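# Four arms carry a loaded container level onto a pallet

## Task

Shift the container so it rests entirely on the pallet. It must stay level throughout the move, nothing may drop freely by more than a few centimetres, and its load must still be inside it at the end. Then the arms release it and back away, because the result only counts if it holds without any robot supporting it. Arm feet (metres, heading in degrees counter-clockwise from +x): arm1 at x=-0.40 y=+0.71 z=+1.03 heading -71; arm2 at x=+0.09 y=-0.47 z=+1.09 heading +104; arm3 at x=+0.67 y=-0.59 z=+0.72 heading +123; arm4 at x=+0.78 y=+0.73 z=+0.61 heading -96. Nothing may be knocked or carried out of the work area or onto the floor.

## Robot and tools

Robots: four identical i2rt Big YAM arms named arm1, arm2, arm3 and arm4. Each has six revolute joints, a two-finger gripper and a wrist camera that, with joints 1 and 6 at 0 and the hand level and forward, sits above the hand looking at the fingertips. Reach is roughly 1.0 m from the joint-1 axis. A fixed room camera, cam_high, also watches. Loose objects may occasionally get a short shove from outside.

Frame: one shared scene frame, origin on the floor, +z up. The hand point is midway between the fingertips; its z axis runs along the fingers and the fingers close along its y axis. Foot positions and headings are given in the task.

execute_actions(actions, cameras): actions is a list holding exactly one action, or empty to just read state and images. The action is an object keyed by arm name; under each arm goes "joints", an object of absolute joint targets (not offsets) by name. Keys per arm: joint1_rad, joint2_rad, joint3_rad, joint4_rad, joint5_rad, joint6_rad in radians, and gripper_m in metres. Ranges and done-tolerances: joint1_rad -2.879 to 2.879 (±0.045), rotates the arm about its foot, positive counter-clockwise seen from above, 0 points along the foot heading; joint2_rad 0 to 3.141 (±0.14), shoulder, 0 has the upper arm pointing back and about level, increasing lifts it then brings it forward; joint3_rad 0 to 3.019 (±0.09), elbow, 0 folds the forearm onto the upper arm, increasing opens it; joint4_rad -1.692 to 1.57 (±0.055), hand pitch, positive tips the fingers up; joint5_rad -1.57 to 1.57 (±0.03), hand yaw, positive to the arm's right; joint6_rad -2.094 to 2.094 (±0.035), hand roll, positive clockwise viewed from behind the hand; gripper_m 0 to 0.093 (±0.003), fingertip gap, grip force roughly 50 to 62 N per pad or lower. Example: {"arm1": {"joints": {"gripper_m": 0.05}}, "arm2": {"joints": {"joint1_rad": 0.3}}}. All motions in the action begin together and may finish at different times; each joint has its own speed, so the hand can sweep a wide curve. One action runs at most 15 s. Any unknown key or out-of-range number rejects the whole call and nothing moves. Omitted joints or arms may keep pushing toward older targets. cameras is a list from arm1_cam_wrist, arm2_cam_wrist, arm3_cam_wrist, arm4_cam_wrist, cam_high, all; omitted, null or ["all"] gives every camera, [] gives none. Images are taken at the end of the call and the "pictures" line lists their order.

wait(seconds): 0 to 10 s, commands nothing, returns the same as an empty action. zoom_image(camera, region): region [x0, y0, x1, y1] in pixels of that camera's latest full image (896x504, origin top-left), at most 504 by 504. read_manual(section): only returns licence texts. finished_scene(scene): ends the current scene, given its number; irreversible, and reports success.

Results: joint_positions gives each joint and gripper_m. joint_status says how each commanded motion ended: "off_target" means it stopped short and may still be pushing; after "contact_stop" or "time_out" the joint holds where it stopped, though a timed-out joint may keep a target up to 0.375, 0.375, 0.113, 0.225, 0.075, 0.3 rad (joints 1-6) away and keep pushing, moving there if freed. "joint command not followed" (often with a "cause:" line) means a safety check blocked that arm's joint targets, usually self- or arm-to-arm clearance; gripper targets still run, blocked joints show "not_followed" and may be retried on later actions. on_its_own lists uncommanded behaviour; "held at" is the held target, not the actual position. To relieve pushing, command a joint to its reported position. Very small target changes may not move a joint. A joint carrying weight after a time-out sags. If a result reports a stop, remaining calls in that reply are skipped. Joint torques are total drive output per arm joint, with offsets, scaling and noise; friction can fake or mask load. MOTOR HOT appears from 85 °C; at 100 °C an OVER-TEMPERATURE FAULT drops that arm until it cools and marks keys "limit_stop_at_motor_heat"; resend those targets afterwards.

Cameras: calibration gives per camera K (pixels, 896x504), distortion D, T_world_to_cam mapping scene to camera coordinates (OpenCV conventions, metres) and pos_world. Values may be off by small angles and millimetres; wrist poses derive from reported joints and can be worse.

Cautions: arms do not stop on contact and can press hard; never let two robots press or strike each other (the clearance check ignores fingers, gripper housings and cameras and may react late). No state line reports arm-to-arm contact. Keep the container level, avoid drops, slips, slams and hard pushes, keep everything in the work area and off the floor, and avoid long heavy holds that heat motors. The robot holds the last command while you deliberate. Finish by opening grippers and moving all arms away, then call finished_scene.

Each tool is called after "Emit:" as a command line: name --argument value for each argument, lists and objects as JSON in quotes; but a table of rows of numbers goes row by row, as --pt "numbers of a row", without its own name.

## Session

Emit:
execute_actions --actions '[]'

Scene clock: 0.00 s.
Joint torques (N m, as the arm reports them, + toward a larger angle): no reading
Motor temperatures (°C, as the motors report them): arm1=[26 28 29 26 27 30] | arm2=[27 26 26 26 26 27] | arm3=[28 27 27 26 26 29] | arm4=[27 26 28 29 28 25]
arm1.joint_positions: joint1_rad=-0.590 joint2_rad=+0.468 joint3_rad=+1.452 joint4_rad=-1.314 joint5_rad=+0.159 joint6_rad=+0.151 gripper_m=+0.094
arm1.joint_status: not commanded
arm1.hand: x=-0.4672 y=+0.5683 z=+1.6272 quat_wxyz=(-0.340, -0.705, -0.406, +0.471) (m; scene frame)
arm2.joint_positions: joint1_rad=+0.245 joint2_rad=+0.550 joint3_rad=+1.327 joint4_rad=-1.225 joint5_rad=-0.121 joint6_rad=-0.005 gripper_m=+0.095
arm2.joint_status: not commanded
arm2.hand: x=-0.0336 y=-0.2903 z=+1.6395 quat_wxyz=(-0.235, +0.741, -0.401, -0.485) (m; scene frame)
arm3.joint_positions: joint1_rad=-0.434 joint2_rad=+0.498 joint3_rad=+1.353 joint4_rad=-1.173 joint5_rad=+0.194 joint6_rad=-0.181 gripper_m=+0.095
arm3.joint_status: not commanded
arm3.hand: x=+0.6751 y=-0.3749 z=+1.2987 quat_wxyz=(-0.470, +0.622, -0.521, -0.346) (m; scene frame)
arm4.joint_positions: joint1_rad=-0.237 joint2_rad=+0.620 joint3_rad=+1.370 joint4_rad=-1.418 joint5_rad=-0.090 joint6_rad=+0.201 gripper_m=+0.095
arm4.joint_status: not commanded
arm4.hand: x=+0.7153 y=+0.5070 z=+1.1212 quat_wxyz=(-0.313, -0.777, -0.456, +0.300) (m; scene frame)
pictures: arm1_cam_wrist, arm2_cam_wrist, arm3_cam_wrist, arm4_cam_wrist, cam_high
Images, in order (width x height): arm1_cam_wrist 896x504, arm2_cam_wrist 896x504, arm3_cam_wrist 896x504, arm4_cam_wrist 896x504, cam_high 896x504.

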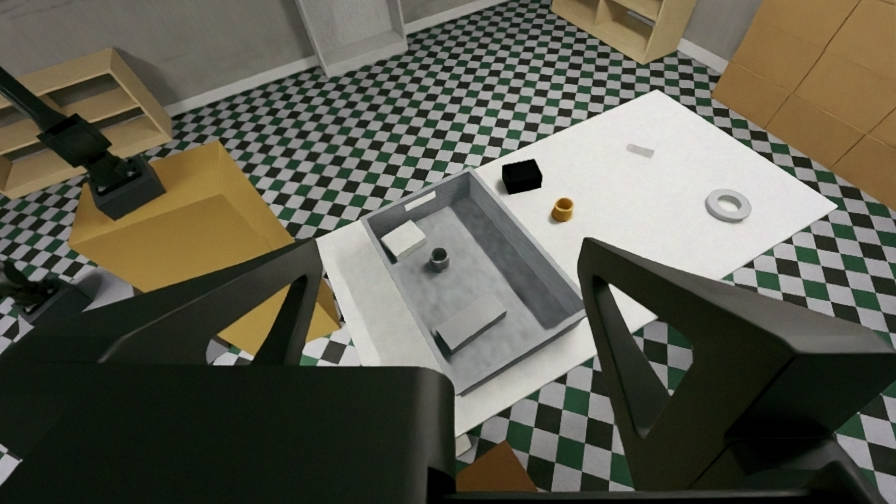

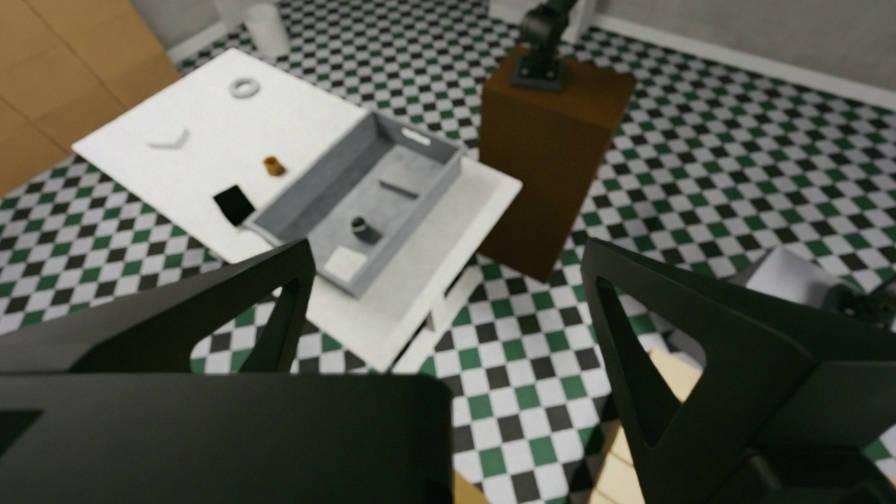

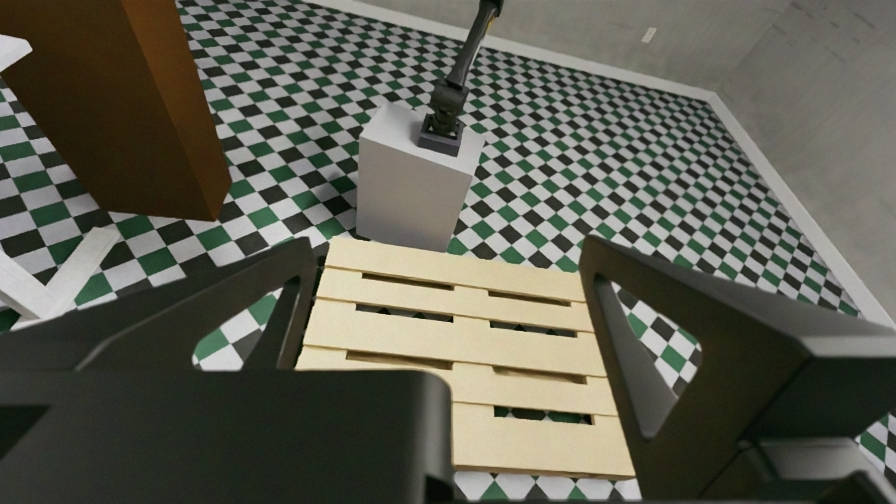

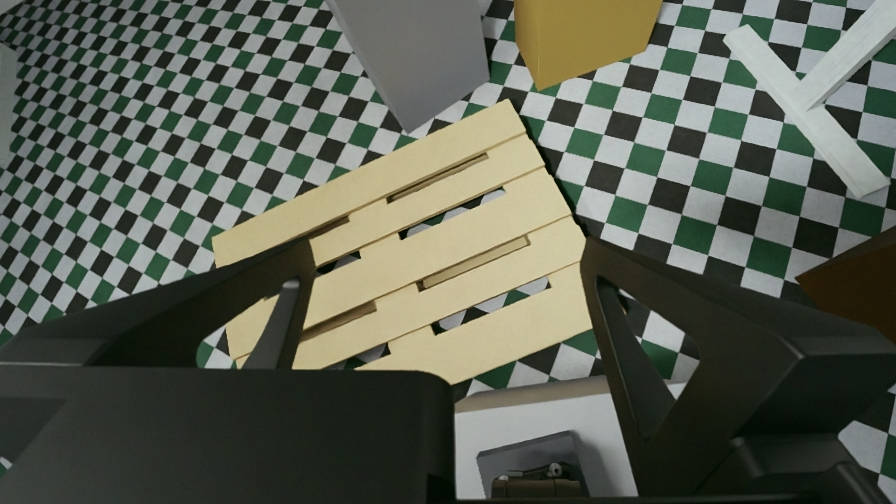

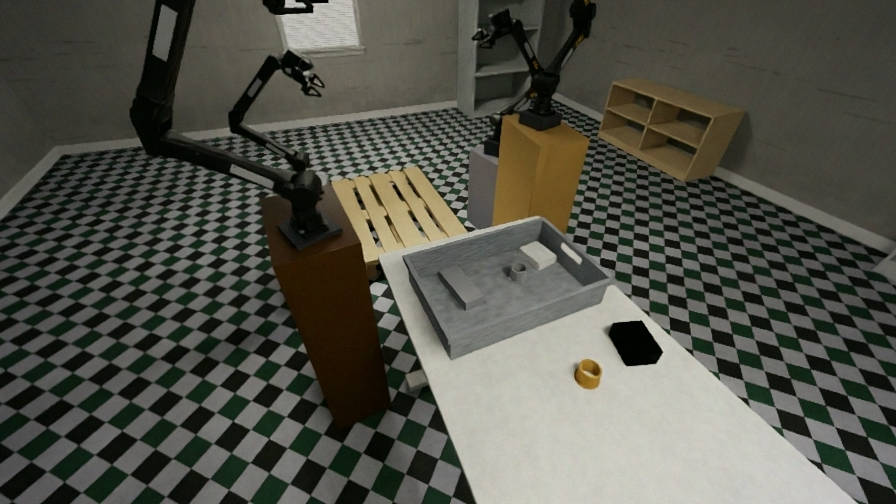

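Emit:
zoom_image --camera "cam_high" --region '[320, 150, 640, 380]'

Emit:
zoom_image --camera "arm1_cam_wrist" --region '[320, 140, 620, 410]'

Emit:
zoom_image --camera "arm2_cam_wrist" --region '[220, 90, 540, 320]'

Region (320, 150, 640, 380) of cam_high's 896x504 image, scaled by 1.575, with more detail than that image has; it fills the top 362 rows of this view, and the rest is white.

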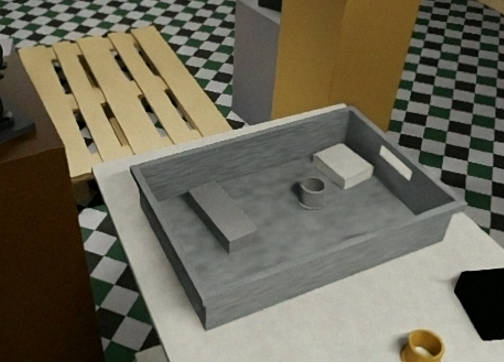

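Region (320, 140, 620, 410) of arm1_cam_wrist's 896x504 image, scaled by 1.680, with more detail than that image has; it fills the top 454 rows of this view, and the rest is white.

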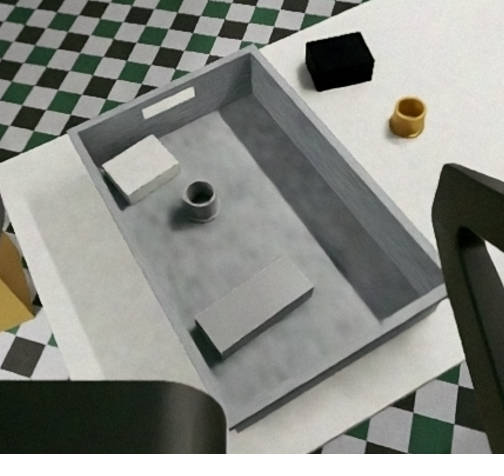

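Region (220, 90, 540, 320) of arm2_cam_wrist's 896x504 image, scaled by 1.575, with more detail than that image has; it fills the top 362 rows of this view, and the rest is white.

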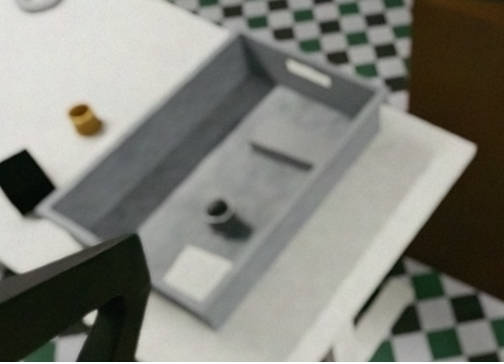

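Emit:
execute_actions --actions '[{"arm1":{"joints":{"joint1_rad":-1.185,"joint2_rad":2.22,"joint3_rad":1.695,"joint4_rad":-1.04,"joint5_rad":0,"joint6_rad":-0.906}},"arm2":{"joints":{"joint1_rad":0.714,"joint2_rad":2.45,"joint3_rad":1.972,"joint4_rad":-1.09,"joint5_rad":0,"joint6_rad":0.906}}}]' --cameras '["arm1_cam_wrist","arm2_cam_wrist","cam_high"]'

Scene clock: 7.07 s.
Joint torques (N m, as the arm reports them, + toward a larger angle): arm1=[  0.19 -19.48   7.51  -0.18  -0.15  -0.21] | arm2=[  0.22 -20.45   9.17   0.34   0.08   0.23] | arm3=[ 0.22  6.    9.54  1.8   0.12 -0.12] | arm4=[-0.62  2.53  8.51  2.37 -0.03 -0.01]
Motor temperatures (°C, as the motors report them): arm1=[26 29 30 27 27 30] | arm2=[27 26 28 26 26 27] | arm3=[28 27 29 26 26 29] | arm4=[27 26 30 29 28 25]
arm1.joint_positions: joint1_rad=-1.187 joint2_rad=+2.210 joint3_rad=+1.682 joint4_rad=-1.039 joint5_rad=+0.001 joint6_rad=-0.890 gripper_m=+0.094
arm1.joint_status: all done
arm1.hand: x=-0.8733 y=+0.2986 z=+0.9778 quat_wxyz=(-0.001, -0.694, -0.720, -0.002) (m; scene frame)
arm2.joint_positions: joint1_rad=+0.710 joint2_rad=+2.464 joint3_rad=+1.944 joint4_rad=-1.086 joint5_rad=-0.001 joint6_rad=+0.893 gripper_m=+0.095
arm2.joint_status: all done
arm2.hand: x=-0.4672 y=-0.0793 z=+0.9741 quat_wxyz=(-0.006, +0.729, -0.684, +0.012) (m; scene frame)
arm3.joint_positions: joint1_rad=-0.434 joint2_rad=+0.498 joint3_rad=+1.353 joint4_rad=-1.173 joint5_rad=+0.194 joint6_rad=-0.181 gripper_m=+0.095
arm3.joint_status: not commanded
arm3.hand: x=+0.6751 y=-0.3749 z=+1.2987 quat_wxyz=(-0.470, +0.622, -0.521, -0.346) (m; scene frame)
arm4.joint_positions: joint1_rad=-0.237 joint2_rad=+0.620 joint3_rad=+1.370 joint4_rad=-1.418 joint5_rad=-0.090 joint6_rad=+0.201 gripper_m=+0.095
arm4.joint_status: not commanded
arm4.hand: x=+0.7153 y=+0.5070 z=+1.1212 quat_wxyz=(-0.313, -0.777, -0.456, +0.300) (m; scene frame)
pictures: arm1_cam_wrist, arm2_cam_wrist, cam_high
camera_calibration (this result's frames):
arm1_cam_wrist: T_world_to_cam=[[-0.999238, -0.038948, -0.00267745, -0.8634], [-0.0331094, 0.809109, 0.586725, -0.841248], [-0.0206855, 0.586367, -0.809782, 0.72146], [0, 0, 0, 1]] pos_world=[-0.875671, 0.223994, 1.07549]
arm2_cam_wrist: T_world_to_cam=[[0.997733, 0.0633847, 0.0226148, 0.447766], [0.0379545, -0.807473, 0.588682, -0.61565], [0.0555743, -0.586489, -0.808048, 0.88832], [0, 0, 0, 1]] pos_world=[-0.472751, -0.00451168, 1.0701]
Images, in order (width x height): arm1_cam_wrist 896x504, arm2_cam_wrist 896x504, cam_high 896x504.

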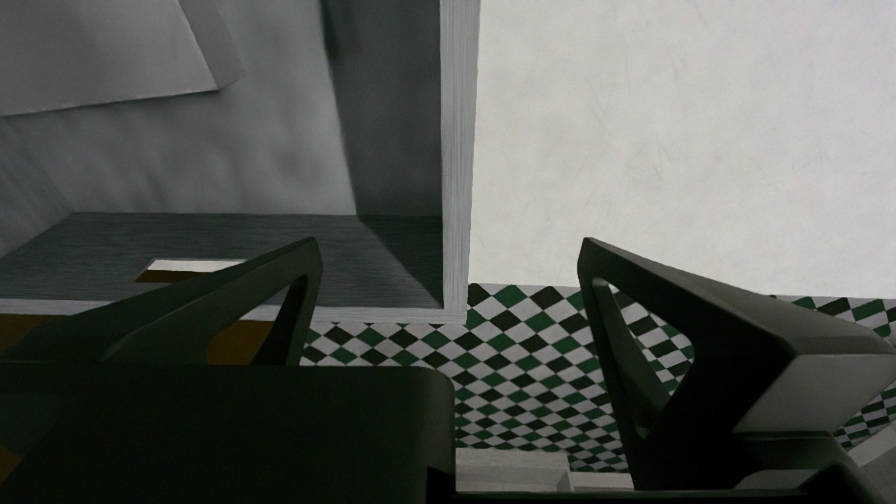

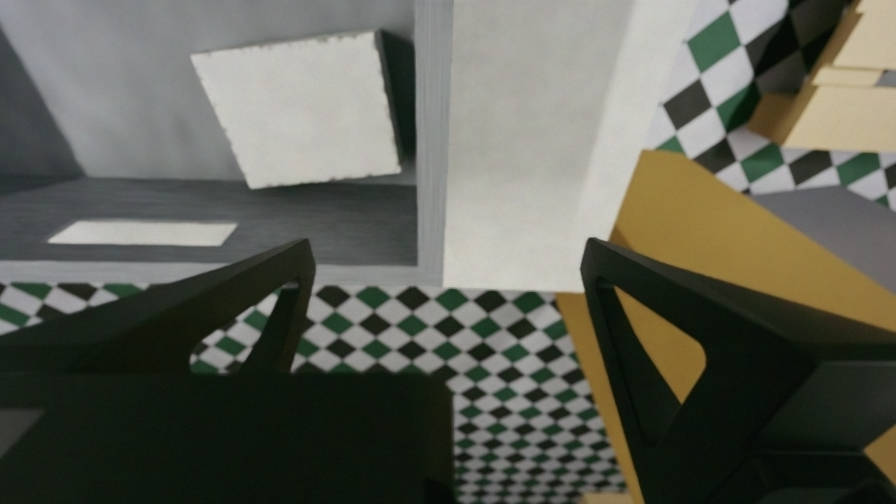

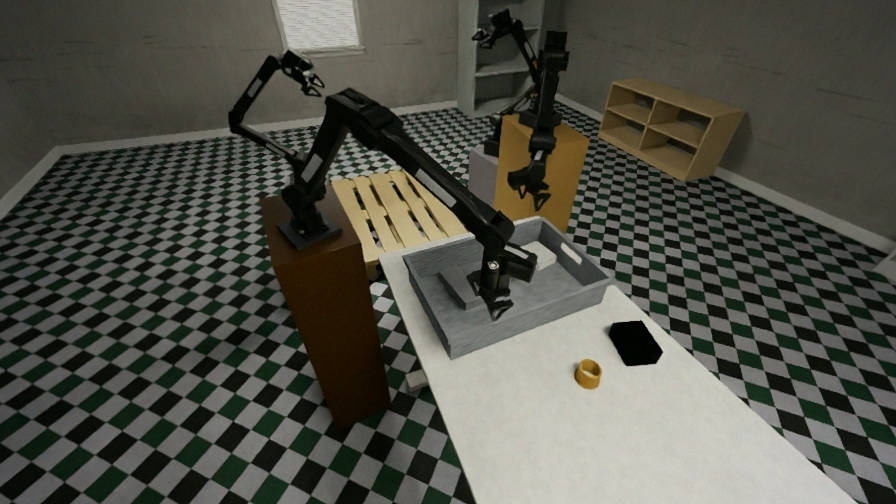

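Emit:
execute_actions --actions '[{"arm1":{"joints":{"joint1_rad":-1.223,"joint2_rad":2.39,"joint3_rad":1.64,"joint4_rad":-0.81,"joint6_rad":-0.95,"gripper_m":0.06}},"arm2":{"joints":{"joint1_rad":0.716,"joint2_rad":2.65,"joint3_rad":2.05,"joint4_rad":-0.932,"joint6_rad":0.915,"gripper_m":0.06}}}]' --cameras '["arm1_cam_wrist","arm2_cam_wrist","cam_high"]'

Scene clock: 8.60 s.
Joint torques (N m, as the arm reports them, + toward a larger angle): arm1=[  0.17 -20.96   5.98   0.16  -0.16  -0.22] | arm2=[  0.32 -20.86   8.1    1.     0.08   0.23] | arm3=[ 0.25  5.93  9.45  1.81  0.09 -0.07] | arm4=[-0.31  2.48  8.46  2.34 -0.03  0.  ]
Motor temperatures (°C, as the motors report them): arm1=[26 29 30 27 27 30] | arm2=[27 26 28 26 26 27] | arm3=[28 27 29 26 26 29] | arm4=[27 26 30 29 28 25]
arm1.joint_positions: joint1_rad=-1.224 joint2_rad=+2.402 joint3_rad=+1.629 joint4_rad=-0.820 joint5_rad=+0.001 joint6_rad=-0.934 gripper_m=+0.060
arm1.joint_status: all done
arm1.hand: x=-0.8733 y=+0.3287 z=+0.8449 quat_wxyz=(-0.003, -0.691, -0.722, -0.015) (m; scene frame)
arm2.joint_positions: joint1_rad=+0.710 joint2_rad=+2.661 joint3_rad=+2.031 joint4_rad=-0.940 joint5_rad=-0.001 joint6_rad=+0.903 gripper_m=+0.060
arm2.joint_status: all done
arm2.hand: x=-0.4803 y=-0.0689 z=+0.8694 quat_wxyz=(-0.004, +0.726, -0.687, -0.006) (m; scene frame)
arm3.joint_positions: joint1_rad=-0.434 joint2_rad=+0.498 joint3_rad=+1.353 joint4_rad=-1.173 joint5_rad=+0.194 joint6_rad=-0.181 gripper_m=+0.095
arm3.joint_status: not commanded
arm3.hand: x=+0.6751 y=-0.3749 z=+1.2987 quat_wxyz=(-0.470, +0.622, -0.521, -0.346) (m; scene frame)
arm4.joint_positions: joint1_rad=-0.237 joint2_rad=+0.620 joint3_rad=+1.370 joint4_rad=-1.418 joint5_rad=-0.090 joint6_rad=+0.201 gripper_m=+0.095
arm4.joint_status: not commanded
arm4.hand: x=+0.7153 y=+0.5070 z=+1.1212 quat_wxyz=(-0.313, -0.777, -0.456, +0.300) (m; scene frame)
pictures: arm1_cam_wrist, arm2_cam_wrist, cam_high
camera_calibration (this result's frames):
arm1_cam_wrist: T_world_to_cam=[[-0.99867, -0.0452442, -0.0247135, -0.841362], [-0.0510198, 0.79855, 0.599762, -0.810873], [-0.00740081, 0.600225, -0.799797, 0.594787], [0, 0, 0, 1]] pos_world=[-0.877212, 0.25245, 0.941247]
arm2_cam_wrist: T_world_to_cam=[[0.998522, 0.0540492, -0.00577525, 0.486915], [0.0476854, -0.820012, 0.570356, -0.525338], [0.0260915, -0.569788, -0.821377, 0.809163], [0, 0, 0, 1]] pos_world=[-0.482257, 0.00395046, 0.96707]
Images, in order (width x height): arm1_cam_wrist 896x504, arm2_cam_wrist 896x504, cam_high 896x504.

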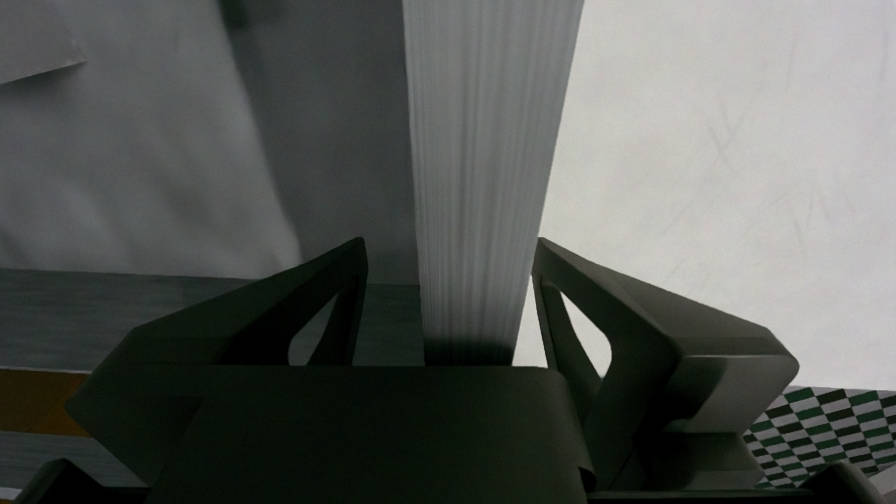

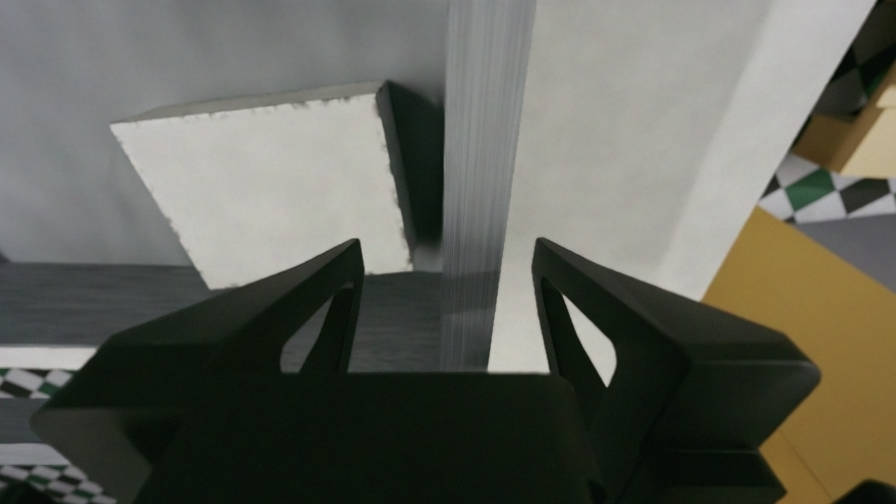

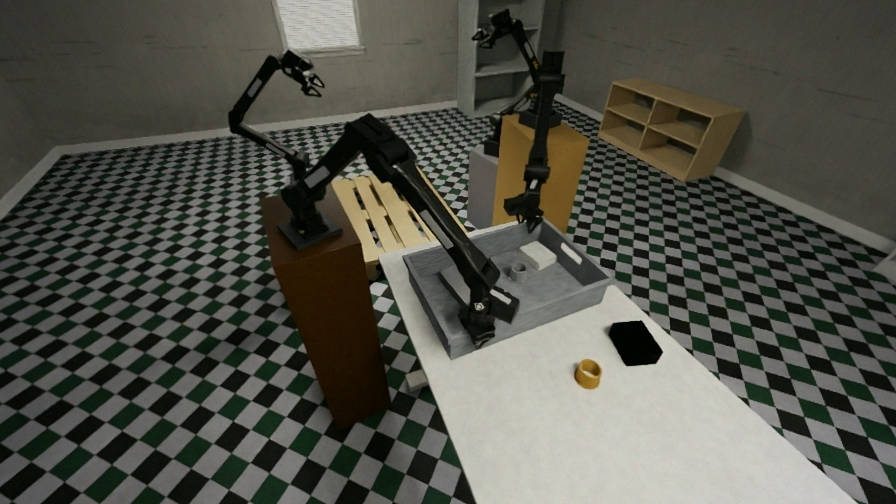

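Emit:
execute_actions --actions '[{"arm1":{"joints":{"joint1_rad":-1.233,"joint4_rad":-0.785}},"arm2":{"joints":{"joint2_rad":2.694,"joint4_rad":-0.888}}}]' --cameras '["arm1_cam_wrist","arm2_cam_wrist"]'

Scene clock: 9.73 s.
Joint torques (N m, as the arm reports them, + toward a larger angle): arm1=[ -0.67 -21.37   6.03   0.24  -0.16  -0.22] | arm2=[  0.32 -18.27   8.18   1.19   0.07   0.22] | arm3=[ 0.55  5.67  9.43  1.81  0.12 -0.1 ] | arm4=[-0.71  2.37  8.49  2.49 -0.03 -0.02]
Motor temperatures (°C, as the motors report them): arm1=[26 29 30 27 27 30] | arm2=[27 27 29 26 26 27] | arm3=[28 27 29 26 26 29] | arm4=[27 26 30 29 28 25]
arm1.joint_positions: joint1_rad=-1.224 joint2_rad=+2.402 joint3_rad=+1.629 joint4_rad=-0.796 joint5_rad=+0.001 joint6_rad=-0.934 gripper_m=+0.060
arm1.joint_status: all done
arm1.hand: x=-0.8779 y=+0.3250 z=+0.8448 quat_wxyz=(-0.001, -0.691, -0.722, -0.003) (m; scene frame)
arm2.joint_positions: joint1_rad=+0.710 joint2_rad=+2.663 joint3_rad=+2.031 joint4_rad=-0.899 joint5_rad=-0.001 joint6_rad=+0.903 gripper_m=+0.060
arm2.joint_status: all done
arm2.hand: x=-0.4880 y=-0.0634 z=+0.8684 quat_wxyz=(-0.001, +0.726, -0.687, -0.025) (m; scene frame)
arm3.joint_positions: joint1_rad=-0.434 joint2_rad=+0.498 joint3_rad=+1.353 joint4_rad=-1.173 joint5_rad=+0.194 joint6_rad=-0.181 gripper_m=+0.095
arm3.joint_status: not commanded
arm3.hand: x=+0.6751 y=-0.3749 z=+1.2987 quat_wxyz=(-0.470, +0.622, -0.521, -0.346) (m; scene frame)
arm4.joint_positions: joint1_rad=-0.237 joint2_rad=+0.620 joint3_rad=+1.370 joint4_rad=-1.418 joint5_rad=-0.090 joint6_rad=+0.201 gripper_m=+0.095
arm4.joint_status: not commanded
arm4.hand: x=+0.7153 y=+0.5070 z=+1.1212 quat_wxyz=(-0.313, -0.777, -0.456, +0.300) (m; scene frame)
pictures: arm1_cam_wrist, arm2_cam_wrist
camera_calibration (this result's frames):
arm1_cam_wrist: T_world_to_cam=[[-0.998955, -0.0454264, -0.00506506, -0.862984], [-0.0397112, 0.80768, 0.588283, -0.791365], [-0.0226326, 0.587869, -0.80864, 0.595039], [0, 0, 0, 1]] pos_world=[-0.880041, 0.250162, 0.942347]
arm2_cam_wrist: T_world_to_cam=[[0.997819, 0.0549197, -0.0366298, 0.520841], [0.0660138, -0.832649, 0.549852, -0.493977], [-0.000301999, -0.551071, -0.834458, 0.811305], [0, 0, 0, 1]] pos_world=[-0.486851, 0.00717281, 0.967693]
Images, in order (width x height): arm1_cam_wrist 896x504, arm2_cam_wrist 896x504.

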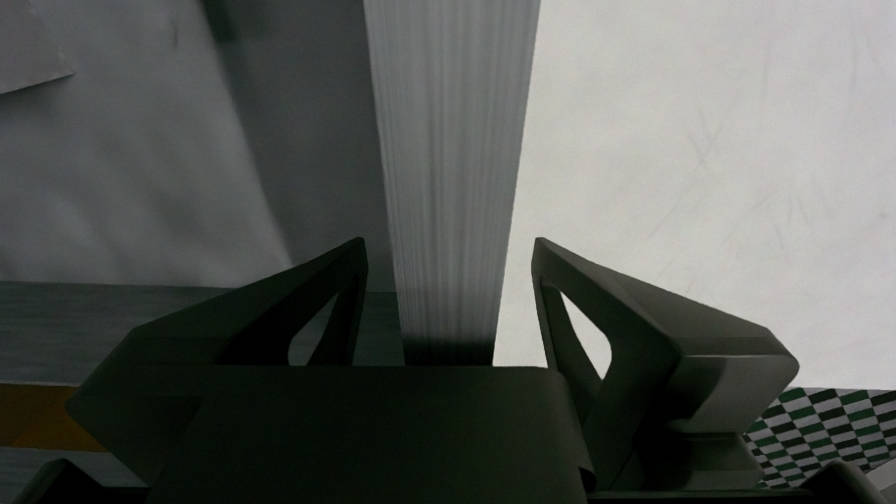

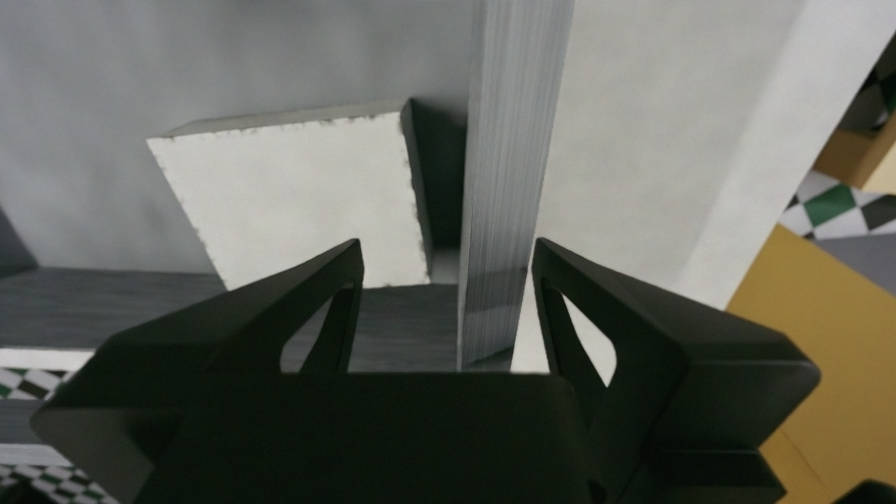

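Emit:
execute_actions --actions '[{"arm1":{"joints":{"gripper_m":0.0}},"arm2":{"joints":{"joint2_rad":2.72,"joint4_rad":-0.9}}}]' --cameras '["arm2_cam_wrist"]'

Scene clock: 10.67 s.
Joint torques (N m, as the arm reports them, + toward a larger angle): arm1=[ -0.57 -21.14   6.06   0.28   0.18  -0.24] | arm2=[  0.3  -18.86   7.97   0.58   0.08   0.23] | arm3=[ 0.11  6.26  9.59  1.87  0.08 -0.08] | arm4=[-0.46  2.3   8.42  2.51 -0.06  0.  ]
Motor temperatures (°C, as the motors report them): arm1=[26 30 30 27 27 30] | arm2=[27 27 29 26 26 27] | arm3=[28 27 29 26 26 29] | arm4=[27 26 30 29 28 25]
arm1.joint_positions: joint1_rad=-1.226 joint2_rad=+2.402 joint3_rad=+1.629 joint4_rad=-0.798 joint5_rad=-0.006 joint6_rad=-0.932 gripper_m=+0.012
arm1.joint_status: gripper_m off_target (ended at +0.012, target +0.000)
arm1.hand: x=-0.8774 y=+0.3251 z=+0.8448 quat_wxyz=(-0.005, -0.693, -0.721, -0.004) (m; scene frame)
arm2.joint_positions: joint1_rad=+0.710 joint2_rad=+2.700 joint3_rad=+2.031 joint4_rad=-0.899 joint5_rad=-0.001 joint6_rad=+0.903 gripper_m=+0.060
arm2.joint_status: all done
arm2.hand: x=-0.4768 y=-0.0710 z=+0.8432 quat_wxyz=(-0.004, +0.726, -0.687, -0.007) (m; scene frame)
arm3.joint_positions: joint1_rad=-0.434 joint2_rad=+0.498 joint3_rad=+1.353 joint4_rad=-1.173 joint5_rad=+0.194 joint6_rad=-0.181 gripper_m=+0.095
arm3.joint_status: not commanded
arm3.hand: x=+0.6751 y=-0.3749 z=+1.2987 quat_wxyz=(-0.470, +0.622, -0.521, -0.346) (m; scene frame)
arm4.joint_positions: joint1_rad=-0.237 joint2_rad=+0.620 joint3_rad=+1.370 joint4_rad=-1.418 joint5_rad=-0.090 joint6_rad=+0.201 gripper_m=+0.095
arm4.joint_status: not commanded
arm4.hand: x=+0.7153 y=+0.5070 z=+1.1212 quat_wxyz=(-0.313, -0.777, -0.456, +0.300) (m; scene frame)
pictures: arm2_cam_wrist
camera_calibration (this result's frames):
arm2_cam_wrist: T_world_to_cam=[[0.998508, 0.0540808, -0.00757357, 0.484979], [0.0487709, -0.820761, 0.569186, -0.510785], [0.0245659, -0.568706, -0.822174, 0.78635], [0, 0, 0, 1]] pos_world=[-0.478661, 0.00174128, 0.940921]
Images, in order (width x height): arm2_cam_wrist 896x504.

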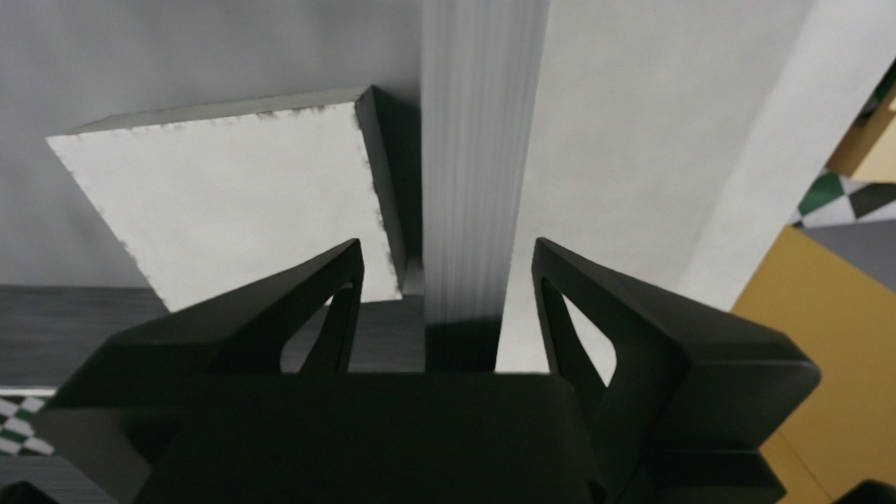

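Emit:
execute_actions --actions '[{"arm2":{"joints":{"gripper_m":0.0}}}]' --cameras '["arm2_cam_wrist","arm1_cam_wrist"]'

Scene clock: 11.43 s.
Joint torques (N m, as the arm reports them, + toward a larger angle): arm1=[ -0.52 -21.16   6.05   0.32   0.17  -0.25] | arm2=[  0.41 -18.92   7.97   0.61   0.33   0.  ] | arm3=[ 0.64  5.85  9.74  1.77  0.09 -0.04] | arm4=[-0.6   2.41  8.42  2.43 -0.03 -0.01]
Motor temperatures (°C, as the motors report them): arm1=[26 30 30 27 27 30] | arm2=[27 27 29 26 26 27] | arm3=[28 27 29 26 26 29] | arm4=[27 26 30 29 28 25]
arm1.joint_positions: joint1_rad=-1.227 joint2_rad=+2.402 joint3_rad=+1.629 joint4_rad=-0.798 joint5_rad=-0.006 joint6_rad=-0.931 gripper_m=+0.012
arm1.joint_status: not commanded
arm1.hand: x=-0.8782 y=+0.3260 z=+0.8448 quat_wxyz=(-0.004, -0.694, -0.720, -0.004) (m; scene frame)
arm2.joint_positions: joint1_rad=+0.708 joint2_rad=+2.700 joint3_rad=+2.031 joint4_rad=-0.900 joint5_rad=-0.007 joint6_rad=+0.925 gripper_m=+0.014
arm2.joint_status: gripper_m off_target (ended at +0.014, target +0.000)
arm2.hand: x=-0.4764 y=-0.0710 z=+0.8431 quat_wxyz=(-0.001, +0.718, -0.696, -0.006) (m; scene frame)
arm3.joint_positions: joint1_rad=-0.434 joint2_rad=+0.498 joint3_rad=+1.353 joint4_rad=-1.173 joint5_rad=+0.194 joint6_rad=-0.181 gripper_m=+0.095
arm3.joint_status: not commanded
arm3.hand: x=+0.6751 y=-0.3749 z=+1.2987 quat_wxyz=(-0.470, +0.622, -0.521, -0.346) (m; scene frame)
arm4.joint_positions: joint1_rad=-0.237 joint2_rad=+0.620 joint3_rad=+1.370 joint4_rad=-1.418 joint5_rad=-0.090 joint6_rad=+0.201 gripper_m=+0.095
arm4.joint_status: not commanded
arm4.hand: x=+0.7153 y=+0.5070 z=+1.1212 quat_wxyz=(-0.313, -0.777, -0.456, +0.300) (m; scene frame)
pictures: arm1_cam_wrist, arm2_cam_wrist
camera_calibration (this result's frames):
arm1_cam_wrist: T_world_to_cam=[[-0.999187, -0.0389319, -0.010441, -0.860988], [-0.0376796, 0.81016, 0.584996, -0.788504], [-0.0143161, 0.584914, -0.810969, 0.604633], [0, 0, 0, 1]] pos_world=[-0.881342, 0.251636, 0.942621]
arm2_cam_wrist: T_world_to_cam=[[0.999502, 0.0296992, -0.0106867, 0.485885], [0.0304537, -0.818418, 0.573815, -0.523197], [0.00829563, -0.573855, -0.818915, 0.775389], [0, 0, 0, 1]] pos_world=[-0.476142, 0.00233633, 0.940389]
Images, in order (width x height): arm1_cam_wrist 896x504, arm2_cam_wrist 896x504.

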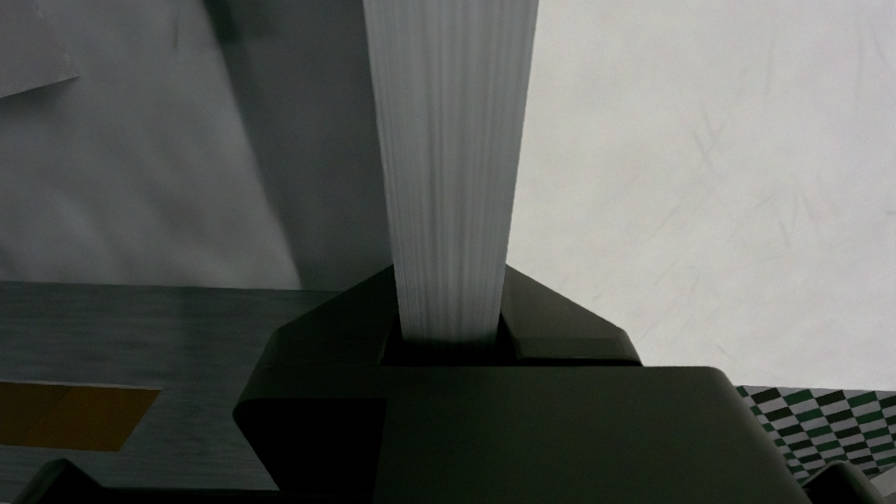

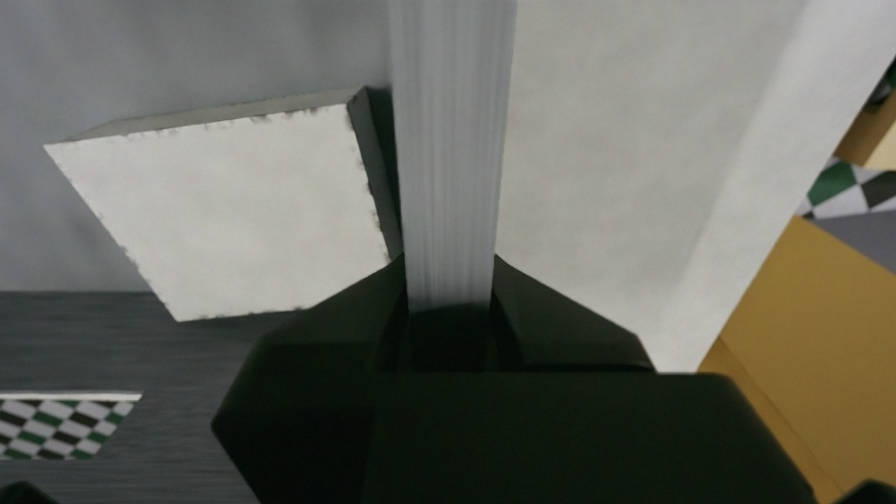

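Emit:
execute_actions --actions '[{"arm1":{"joints":{"joint2_rad":2.33,"joint4_rad":-0.85}},"arm2":{"joints":{"joint2_rad":2.635,"joint4_rad":-0.945}}}]' --cameras '["cam_high"]'

Scene clock: 12.27 s.
Joint torques (N m, as the arm reports them, + toward a larger angle): arm1=[ -0.35 -25.26   6.02  -1.32   0.45  -0.31] | arm2=[  0.39 -24.24   7.98  -1.17   0.31  -0.07] | arm3=[ 0.02  6.21  9.47  1.76  0.12 -0.07] | arm4=[-0.49  2.52  8.54  2.47 -0.04 -0.02]
Motor temperatures (°C, as the motors report them): arm1=[26 30 30 27 27 30] | arm2=[27 27 29 26 26 27] | arm3=[28 27 29 26 26 29] | arm4=[27 26 31 29 28 25]
arm1.joint_positions: joint1_rad=-1.228 joint2_rad=+2.401 joint3_rad=+1.629 joint4_rad=-0.820 joint5_rad=-0.011 joint6_rad=-0.925 gripper_m=+0.012
arm1.joint_status: all done
arm1.hand: x=-0.8739 y=+0.3288 z=+0.8456 quat_wxyz=(-0.008, -0.696, -0.718, -0.014) (m; scene frame)
arm2.joint_positions: joint1_rad=+0.708 joint2_rad=+2.699 joint3_rad=+2.031 joint4_rad=-0.905 joint5_rad=-0.006 joint6_rad=+0.932 gripper_m=+0.014
arm2.joint_status: all done
arm2.hand: x=-0.4757 y=-0.0714 z=+0.8438 quat_wxyz=(-0.001, +0.716, -0.698, -0.004) (m; scene frame)
arm3.joint_positions: joint1_rad=-0.434 joint2_rad=+0.498 joint3_rad=+1.353 joint4_rad=-1.173 joint5_rad=+0.194 joint6_rad=-0.181 gripper_m=+0.095
arm3.joint_status: not commanded
arm3.hand: x=+0.6751 y=-0.3749 z=+1.2987 quat_wxyz=(-0.470, +0.622, -0.521, -0.346) (m; scene frame)
arm4.joint_positions: joint1_rad=-0.237 joint2_rad=+0.620 joint3_rad=+1.370 joint4_rad=-1.418 joint5_rad=-0.090 joint6_rad=+0.201 gripper_m=+0.095
arm4.joint_status: not commanded
arm4.hand: x=+0.7153 y=+0.5070 z=+1.1212 quat_wxyz=(-0.313, -0.777, -0.456, +0.300) (m; scene frame)
pictures: cam_high
Images, in order (width x height): cam_high 896x504.

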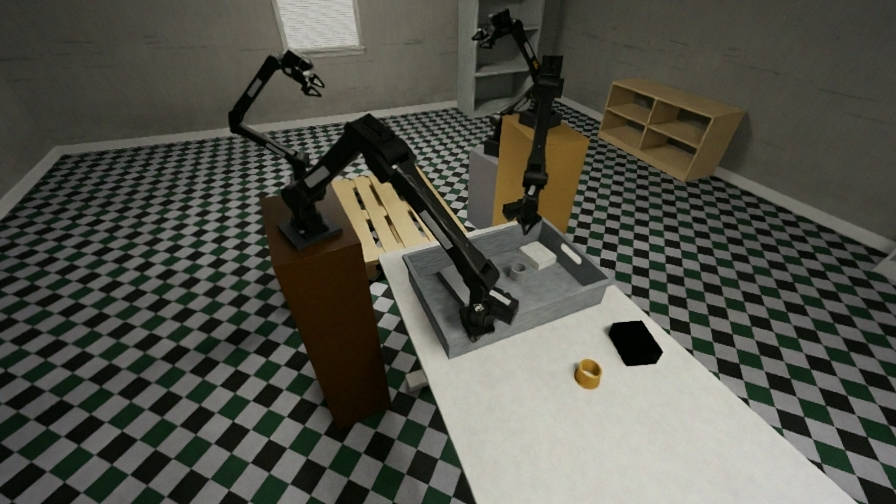

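Emit:
execute_actions --actions '[{"arm1":{"joints":{"joint2_rad":2.25,"joint3_rad":1.67}},"arm2":{"joints":{"joint2_rad":2.555,"joint3_rad":2.08}}}]' --cameras '[]'

Scene clock: 13.27 s.
Joint torques (N m, as the arm reports them, + toward a larger angle): arm1=[  0.41 -27.21   8.95  -0.51   0.17  -0.2 ] | arm2=[  0.24 -26.91  10.26  -0.22   1.    -0.05] | arm3=[ 0.36  6.29  9.47  1.85  0.11 -0.08] | arm4=[-0.86  2.45  8.44  2.37 -0.03 -0.04]
Motor temperatures (°C, as the motors report them): arm1=[26 30 31 27 27 30] | arm2=[27 28 29 26 26 27] | arm3=[28 27 30 26 26 29] | arm4=[27 26 31 29 28 25]
arm1.joint_positions: joint1_rad=-1.236 joint2_rad=+2.347 joint3_rad=+1.629 joint4_rad=-0.841 joint5_rad=-0.006 joint6_rad=-0.937 gripper_m=+0.012
arm1.joint_status: all done
arm1.hand: x=-0.8860 y=+0.3266 z=+0.8780 quat_wxyz=(-0.004, -0.695, -0.719, +0.002) (m; scene frame)
arm2.joint_positions: joint1_rad=+0.709 joint2_rad=+2.658 joint3_rad=+2.031 joint4_rad=-0.927 joint5_rad=-0.023 joint6_rad=+0.930 gripper_m=+0.014
arm2.joint_status: all done
arm2.hand: x=-0.4856 y=-0.0688 z=+0.8717 quat_wxyz=(+0.008, +0.717, -0.697, -0.012) (m; scene frame)
arm3.joint_positions: joint1_rad=-0.434 joint2_rad=+0.498 joint3_rad=+1.353 joint4_rad=-1.173 joint5_rad=+0.194 joint6_rad=-0.181 gripper_m=+0.095
arm3.joint_status: not commanded
arm3.hand: x=+0.6751 y=-0.3749 z=+1.2987 quat_wxyz=(-0.470, +0.622, -0.521, -0.346) (m; scene frame)
arm4.joint_positions: joint1_rad=-0.237 joint2_rad=+0.620 joint3_rad=+1.370 joint4_rad=-1.418 joint5_rad=-0.090 joint6_rad=+0.201 gripper_m=+0.095
arm4.joint_status: not commanded
arm4.hand: x=+0.7153 y=+0.5070 z=+1.1212 quat_wxyz=(-0.313, -0.777, -0.456, +0.300) (m; scene frame)
pictures: none
No camera images: the call's "cameras" was empty. Leave "cameras" out to get every camera's image.

Emit:
execute_actions --actions '[{"arm1":{"joints":{"joint1_rad":-1.168,"joint2_rad":2.10,"joint3_rad":1.38,"joint4_rad":-0.73,"joint6_rad":-0.86}},"arm2":{"joints":{"joint1_rad":0.634,"joint2_rad":2.376,"joint3_rad":1.78,"joint4_rad":-0.835,"joint6_rad":0.835}}}]' --cameras '["cam_high"]'

Scene clock: 15.07 s.
Joint torques (N m, as the arm reports them, + toward a larger angle): arm1=[  0.23 -23.38   7.     0.2    0.91   0.03] | arm2=[  0.66 -24.69   8.59   0.86   1.11  -0.02] | arm3=[ 0.23  6.57  9.41  1.91  0.12 -0.03] | arm4=[-0.78  2.13  8.4   2.51 -0.03 -0.01]
Motor temperatures (°C, as the motors report them): arm1=[26 31 31 27 27 30] | arm2=[27 28 29 26 26 27] | arm3=[28 27 30 26 26 29] | arm4=[27 26 31 29 28 25]
arm1.joint_positions: joint1_rad=-1.173 joint2_rad=+2.175 joint3_rad=+1.355 joint4_rad=-0.741 joint5_rad=-0.021 joint6_rad=-0.870 gripper_m=+0.012
arm1.joint_status: all done
arm1.hand: x=-0.8069 y=+0.3409 z=+0.9016 quat_wxyz=(-0.012, -0.696, -0.718, +0.002) (m; scene frame)
arm2.joint_positions: joint1_rad=+0.624 joint2_rad=+2.472 joint3_rad=+1.748 joint4_rad=-0.840 joint5_rad=-0.026 joint6_rad=+0.847 gripper_m=+0.014
arm2.joint_status: all done
arm2.hand: x=-0.4088 y=-0.0569 z=+0.9086 quat_wxyz=(+0.009, +0.716, -0.698, -0.008) (m; scene frame)
arm3.joint_positions: joint1_rad=-0.434 joint2_rad=+0.498 joint3_rad=+1.353 joint4_rad=-1.173 joint5_rad=+0.194 joint6_rad=-0.181 gripper_m=+0.095
arm3.joint_status: not commanded
arm3.hand: x=+0.6751 y=-0.3749 z=+1.2987 quat_wxyz=(-0.470, +0.622, -0.521, -0.346) (m; scene frame)
arm4.joint_positions: joint1_rad=-0.237 joint2_rad=+0.620 joint3_rad=+1.370 joint4_rad=-1.418 joint5_rad=-0.090 joint6_rad=+0.201 gripper_m=+0.095
arm4.joint_status: not commanded
arm4.hand: x=+0.7153 y=+0.5070 z=+1.1212 quat_wxyz=(-0.313, -0.777, -0.456, +0.300) (m; scene frame)
pictures: cam_high
Images, in order (width x height): cam_high 896x504.

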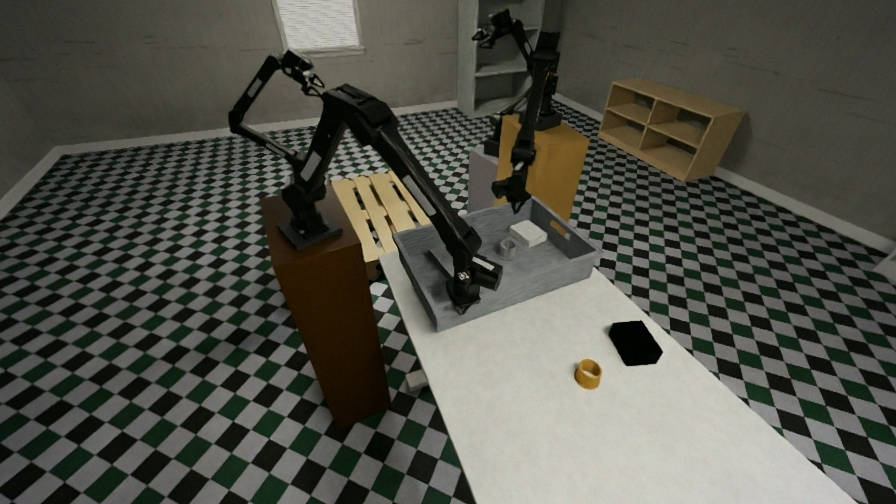

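Emit:
execute_actions --actions '[{"arm1":{"joints":{"joint1_rad":-1.04,"joint2_rad":1.995,"joint3_rad":1.113,"joint4_rad":-0.59,"joint5_rad":0.02,"joint6_rad":-0.735}},"arm2":{"joints":{"joint1_rad":0.515,"joint2_rad":2.272,"joint3_rad":1.505,"joint4_rad":-0.69,"joint5_rad":0.02,"joint6_rad":0.71}}}]' --cameras '["cam_high","arm2_cam_wrist"]'

Scene clock: 17.50 s.
Joint torques (N m, as the arm reports them, + toward a larger angle): arm1=[ -0.07 -20.56   6.34  -0.08   1.54  -0.1 ] | arm2=[  1.03 -22.89   7.24   0.4    1.18  -0.06] | arm3=[ 0.02  5.73  9.52  1.84  0.11 -0.06] | arm4=[-0.77  2.45  8.6   2.3  -0.05 -0.03]
Motor temperatures (°C, as the motors report them): arm1=[26 31 31 27 27 30] | arm2=[27 29 29 26 26 27] | arm3=[28 27 30 26 26 29] | arm4=[27 26 31 29 28 25]
arm1.joint_positions: joint1_rad=-1.039 joint2_rad=+2.067 joint3_rad=+1.081 joint4_rad=-0.592 joint5_rad=-0.013 joint6_rad=-0.732 gripper_m=+0.012
arm1.joint_status: joint5_rad time_out (moved +0.008 of +0.041); the others done
arm1.on_its_own: joint5_rad reads -0.013 and still pushes toward +0.020 since a time_out
arm1.hand: x=-0.6995 y=+0.3552 z=+0.8905 quat_wxyz=(-0.008, -0.698, -0.716, -0.008) (m; scene frame)
arm2.joint_positions: joint1_rad=+0.500 joint2_rad=+2.369 joint3_rad=+1.480 joint4_rad=-0.686 joint5_rad=-0.007 joint6_rad=+0.727 gripper_m=+0.015
arm2.joint_status: all done
arm2.hand: x=-0.3046 y=-0.0464 z=+0.8985 quat_wxyz=(-0.001, +0.715, -0.700, -0.003) (m; scene frame)
arm3.joint_positions: joint1_rad=-0.434 joint2_rad=+0.498 joint3_rad=+1.353 joint4_rad=-1.173 joint5_rad=+0.194 joint6_rad=-0.181 gripper_m=+0.095
arm3.joint_status: not commanded
arm3.hand: x=+0.6751 y=-0.3749 z=+1.2987 quat_wxyz=(-0.470, +0.622, -0.521, -0.346) (m; scene frame)
arm4.joint_positions: joint1_rad=-0.237 joint2_rad=+0.620 joint3_rad=+1.370 joint4_rad=-1.418 joint5_rad=-0.090 joint6_rad=+0.201 gripper_m=+0.095
arm4.joint_status: not commanded
arm4.hand: x=+0.7153 y=+0.5070 z=+1.1212 quat_wxyz=(-0.313, -0.777, -0.456, +0.300) (m; scene frame)
pictures: arm2_cam_wrist, cam_high
camera_calibration (this result's frames):
arm2_cam_wrist: T_world_to_cam=[[0.999768, 0.0200931, -0.00776442, 0.311096], [0.0208916, -0.816609, 0.576813, -0.545632], [0.00524945, -0.576841, -0.816839, 0.830486], [0, 0, 0, 1]] pos_world=[-0.303984, 0.0272394, 0.995517]
Images, in order (width x height): arm2_cam_wrist 896x504, cam_high 896x504.

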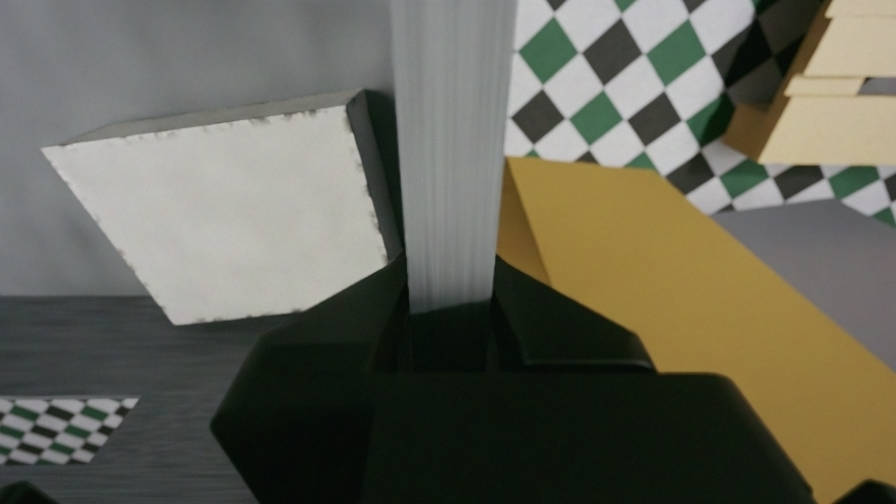

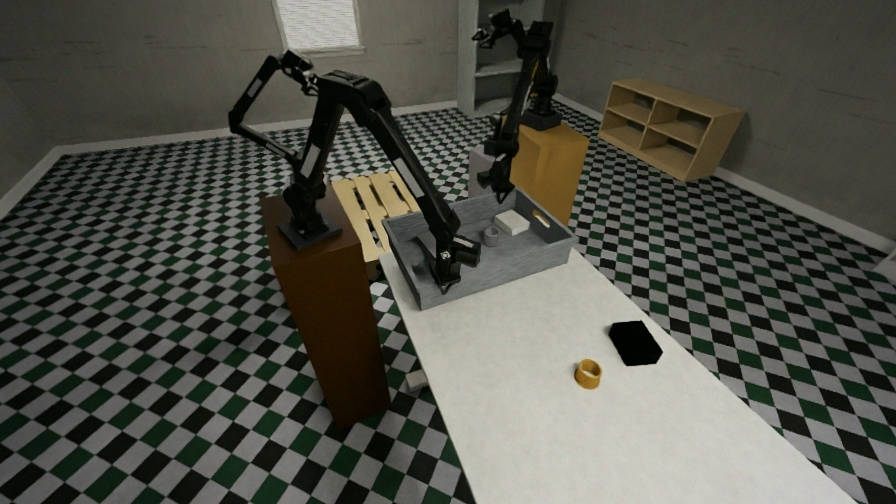

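Emit:
execute_actions --actions '[{"arm1":{"joints":{"joint1_rad":-0.84,"joint2_rad":1.90,"joint3_rad":0.92,"joint4_rad":-0.49,"joint5_rad":0.0,"joint6_rad":-0.535}},"arm2":{"joints":{"joint1_rad":0.363,"joint2_rad":2.163,"joint3_rad":1.255,"joint4_rad":-0.552,"joint6_rad":0.55}}}]' --cameras '[]'

Scene clock: 18.97 s.
Joint torques (N m, as the arm reports them, + toward a larger angle): arm1=[  0.23 -17.64   5.78  -0.06   1.06  -0.02] | arm2=[  0.99 -19.79   6.76   0.59   1.28  -0.12] | arm3=[ 0.27  5.62  9.34  1.88  0.12 -0.05] | arm4=[-0.89  2.02  8.61  2.43 -0.05 -0.03]
Motor temperatures (°C, as the motors report them): arm1=[26 32 31 27 27 30] | arm2=[27 29 29 26 27 27] | arm3=[28 27 30 26 26 29] | arm4=[27 26 31 29 28 25]
arm1.joint_positions: joint1_rad=-0.843 joint2_rad=+1.959 joint3_rad=+0.888 joint4_rad=-0.492 joint5_rad=-0.023 joint6_rad=-0.541 gripper_m=+0.012
arm1.joint_status: all done
arm1.hand: x=-0.5935 y=+0.3525 z=+0.8987 quat_wxyz=(-0.014, -0.696, -0.718, -0.003) (m; scene frame)
arm2.joint_positions: joint1_rad=+0.349 joint2_rad=+2.241 joint3_rad=+1.226 joint4_rad=-0.550 joint5_rad=-0.010 joint6_rad=+0.571 gripper_m=+0.015
arm2.joint_status: all done
arm2.hand: x=-0.1991 y=-0.0474 z=+0.9094 quat_wxyz=(+0.000, +0.716, -0.698, -0.009) (m; scene frame)
arm3.joint_positions: joint1_rad=-0.434 joint2_rad=+0.498 joint3_rad=+1.353 joint4_rad=-1.173 joint5_rad=+0.194 joint6_rad=-0.181 gripper_m=+0.095
arm3.joint_status: not commanded
arm3.hand: x=+0.6751 y=-0.3749 z=+1.2987 quat_wxyz=(-0.470, +0.622, -0.521, -0.346) (m; scene frame)
arm4.joint_positions: joint1_rad=-0.237 joint2_rad=+0.620 joint3_rad=+1.370 joint4_rad=-1.418 joint5_rad=-0.090 joint6_rad=+0.201 gripper_m=+0.095
arm4.joint_status: not commanded
arm4.hand: x=+0.7153 y=+0.5070 z=+1.1212 quat_wxyz=(-0.313, -0.777, -0.456, +0.300) (m; scene frame)
pictures: none
No camera images: the call's "cameras" was empty. Leave "cameras" out to get every camera's image.

Emit:
execute_actions --actions '[{"arm1":{"joints":{"joint1_rad":-0.612,"joint2_rad":1.86,"joint3_rad":0.81,"joint4_rad":-0.432,"joint6_rad":-0.308}},"arm2":{"joints":{"joint1_rad":0.186,"joint2_rad":2.132,"joint3_rad":1.10,"joint4_rad":-0.44,"joint6_rad":0.368}}}]' --cameras '[]'

Scene clock: 20.37 s.
Joint torques (N m, as the arm reports them, + toward a larger angle): arm1=[  0.29 -16.6    4.74  -0.12   0.79   0.1 ] | arm2=[  1.22 -18.11   5.48   0.37   1.36  -0.04] | arm3=[ 0.55  5.38  9.56  1.76  0.13 -0.06] | arm4=[-0.65  2.04  8.45  2.42 -0.02 -0.02]
Motor temperatures (°C, as the motors report them): arm1=[26 32 31 27 28 30] | arm2=[27 30 29 26 27 27] | arm3=[28 27 30 26 26 29] | arm4=[27 26 32 29 28 25]
arm1.joint_positions: joint1_rad=-0.616 joint2_rad=+1.921 joint3_rad=+0.785 joint4_rad=-0.433 joint5_rad=-0.018 joint6_rad=-0.325 gripper_m=+0.012
arm1.joint_status: all done
arm1.hand: x=-0.4978 y=+0.3521 z=+0.8959 quat_wxyz=(-0.010, -0.692, -0.722, -0.007) (m; scene frame)
arm2.joint_positions: joint1_rad=+0.170 joint2_rad=+2.205 joint3_rad=+1.080 joint4_rad=-0.433 joint5_rad=-0.012 joint6_rad=+0.383 gripper_m=+0.015
arm2.joint_status: all done
arm2.hand: x=-0.1012 y=-0.0436 z=+0.8992 quat_wxyz=(-0.001, +0.720, -0.694, -0.013) (m; scene frame)
arm3.joint_positions: joint1_rad=-0.434 joint2_rad=+0.498 joint3_rad=+1.353 joint4_rad=-1.173 joint5_rad=+0.194 joint6_rad=-0.181 gripper_m=+0.095
arm3.joint_status: not commanded
arm3.hand: x=+0.6751 y=-0.3749 z=+1.2987 quat_wxyz=(-0.470, +0.622, -0.521, -0.346) (m; scene frame)
arm4.joint_positions: joint1_rad=-0.237 joint2_rad=+0.620 joint3_rad=+1.370 joint4_rad=-1.418 joint5_rad=-0.090 joint6_rad=+0.201 gripper_m=+0.095
arm4.joint_status: not commanded
arm4.hand: x=+0.7153 y=+0.5070 z=+1.1212 quat_wxyz=(-0.313, -0.777, -0.456, +0.300) (m; scene frame)
pictures: none
No camera images: the call's "cameras" was empty. Leave "cameras" out to get every camera's image.


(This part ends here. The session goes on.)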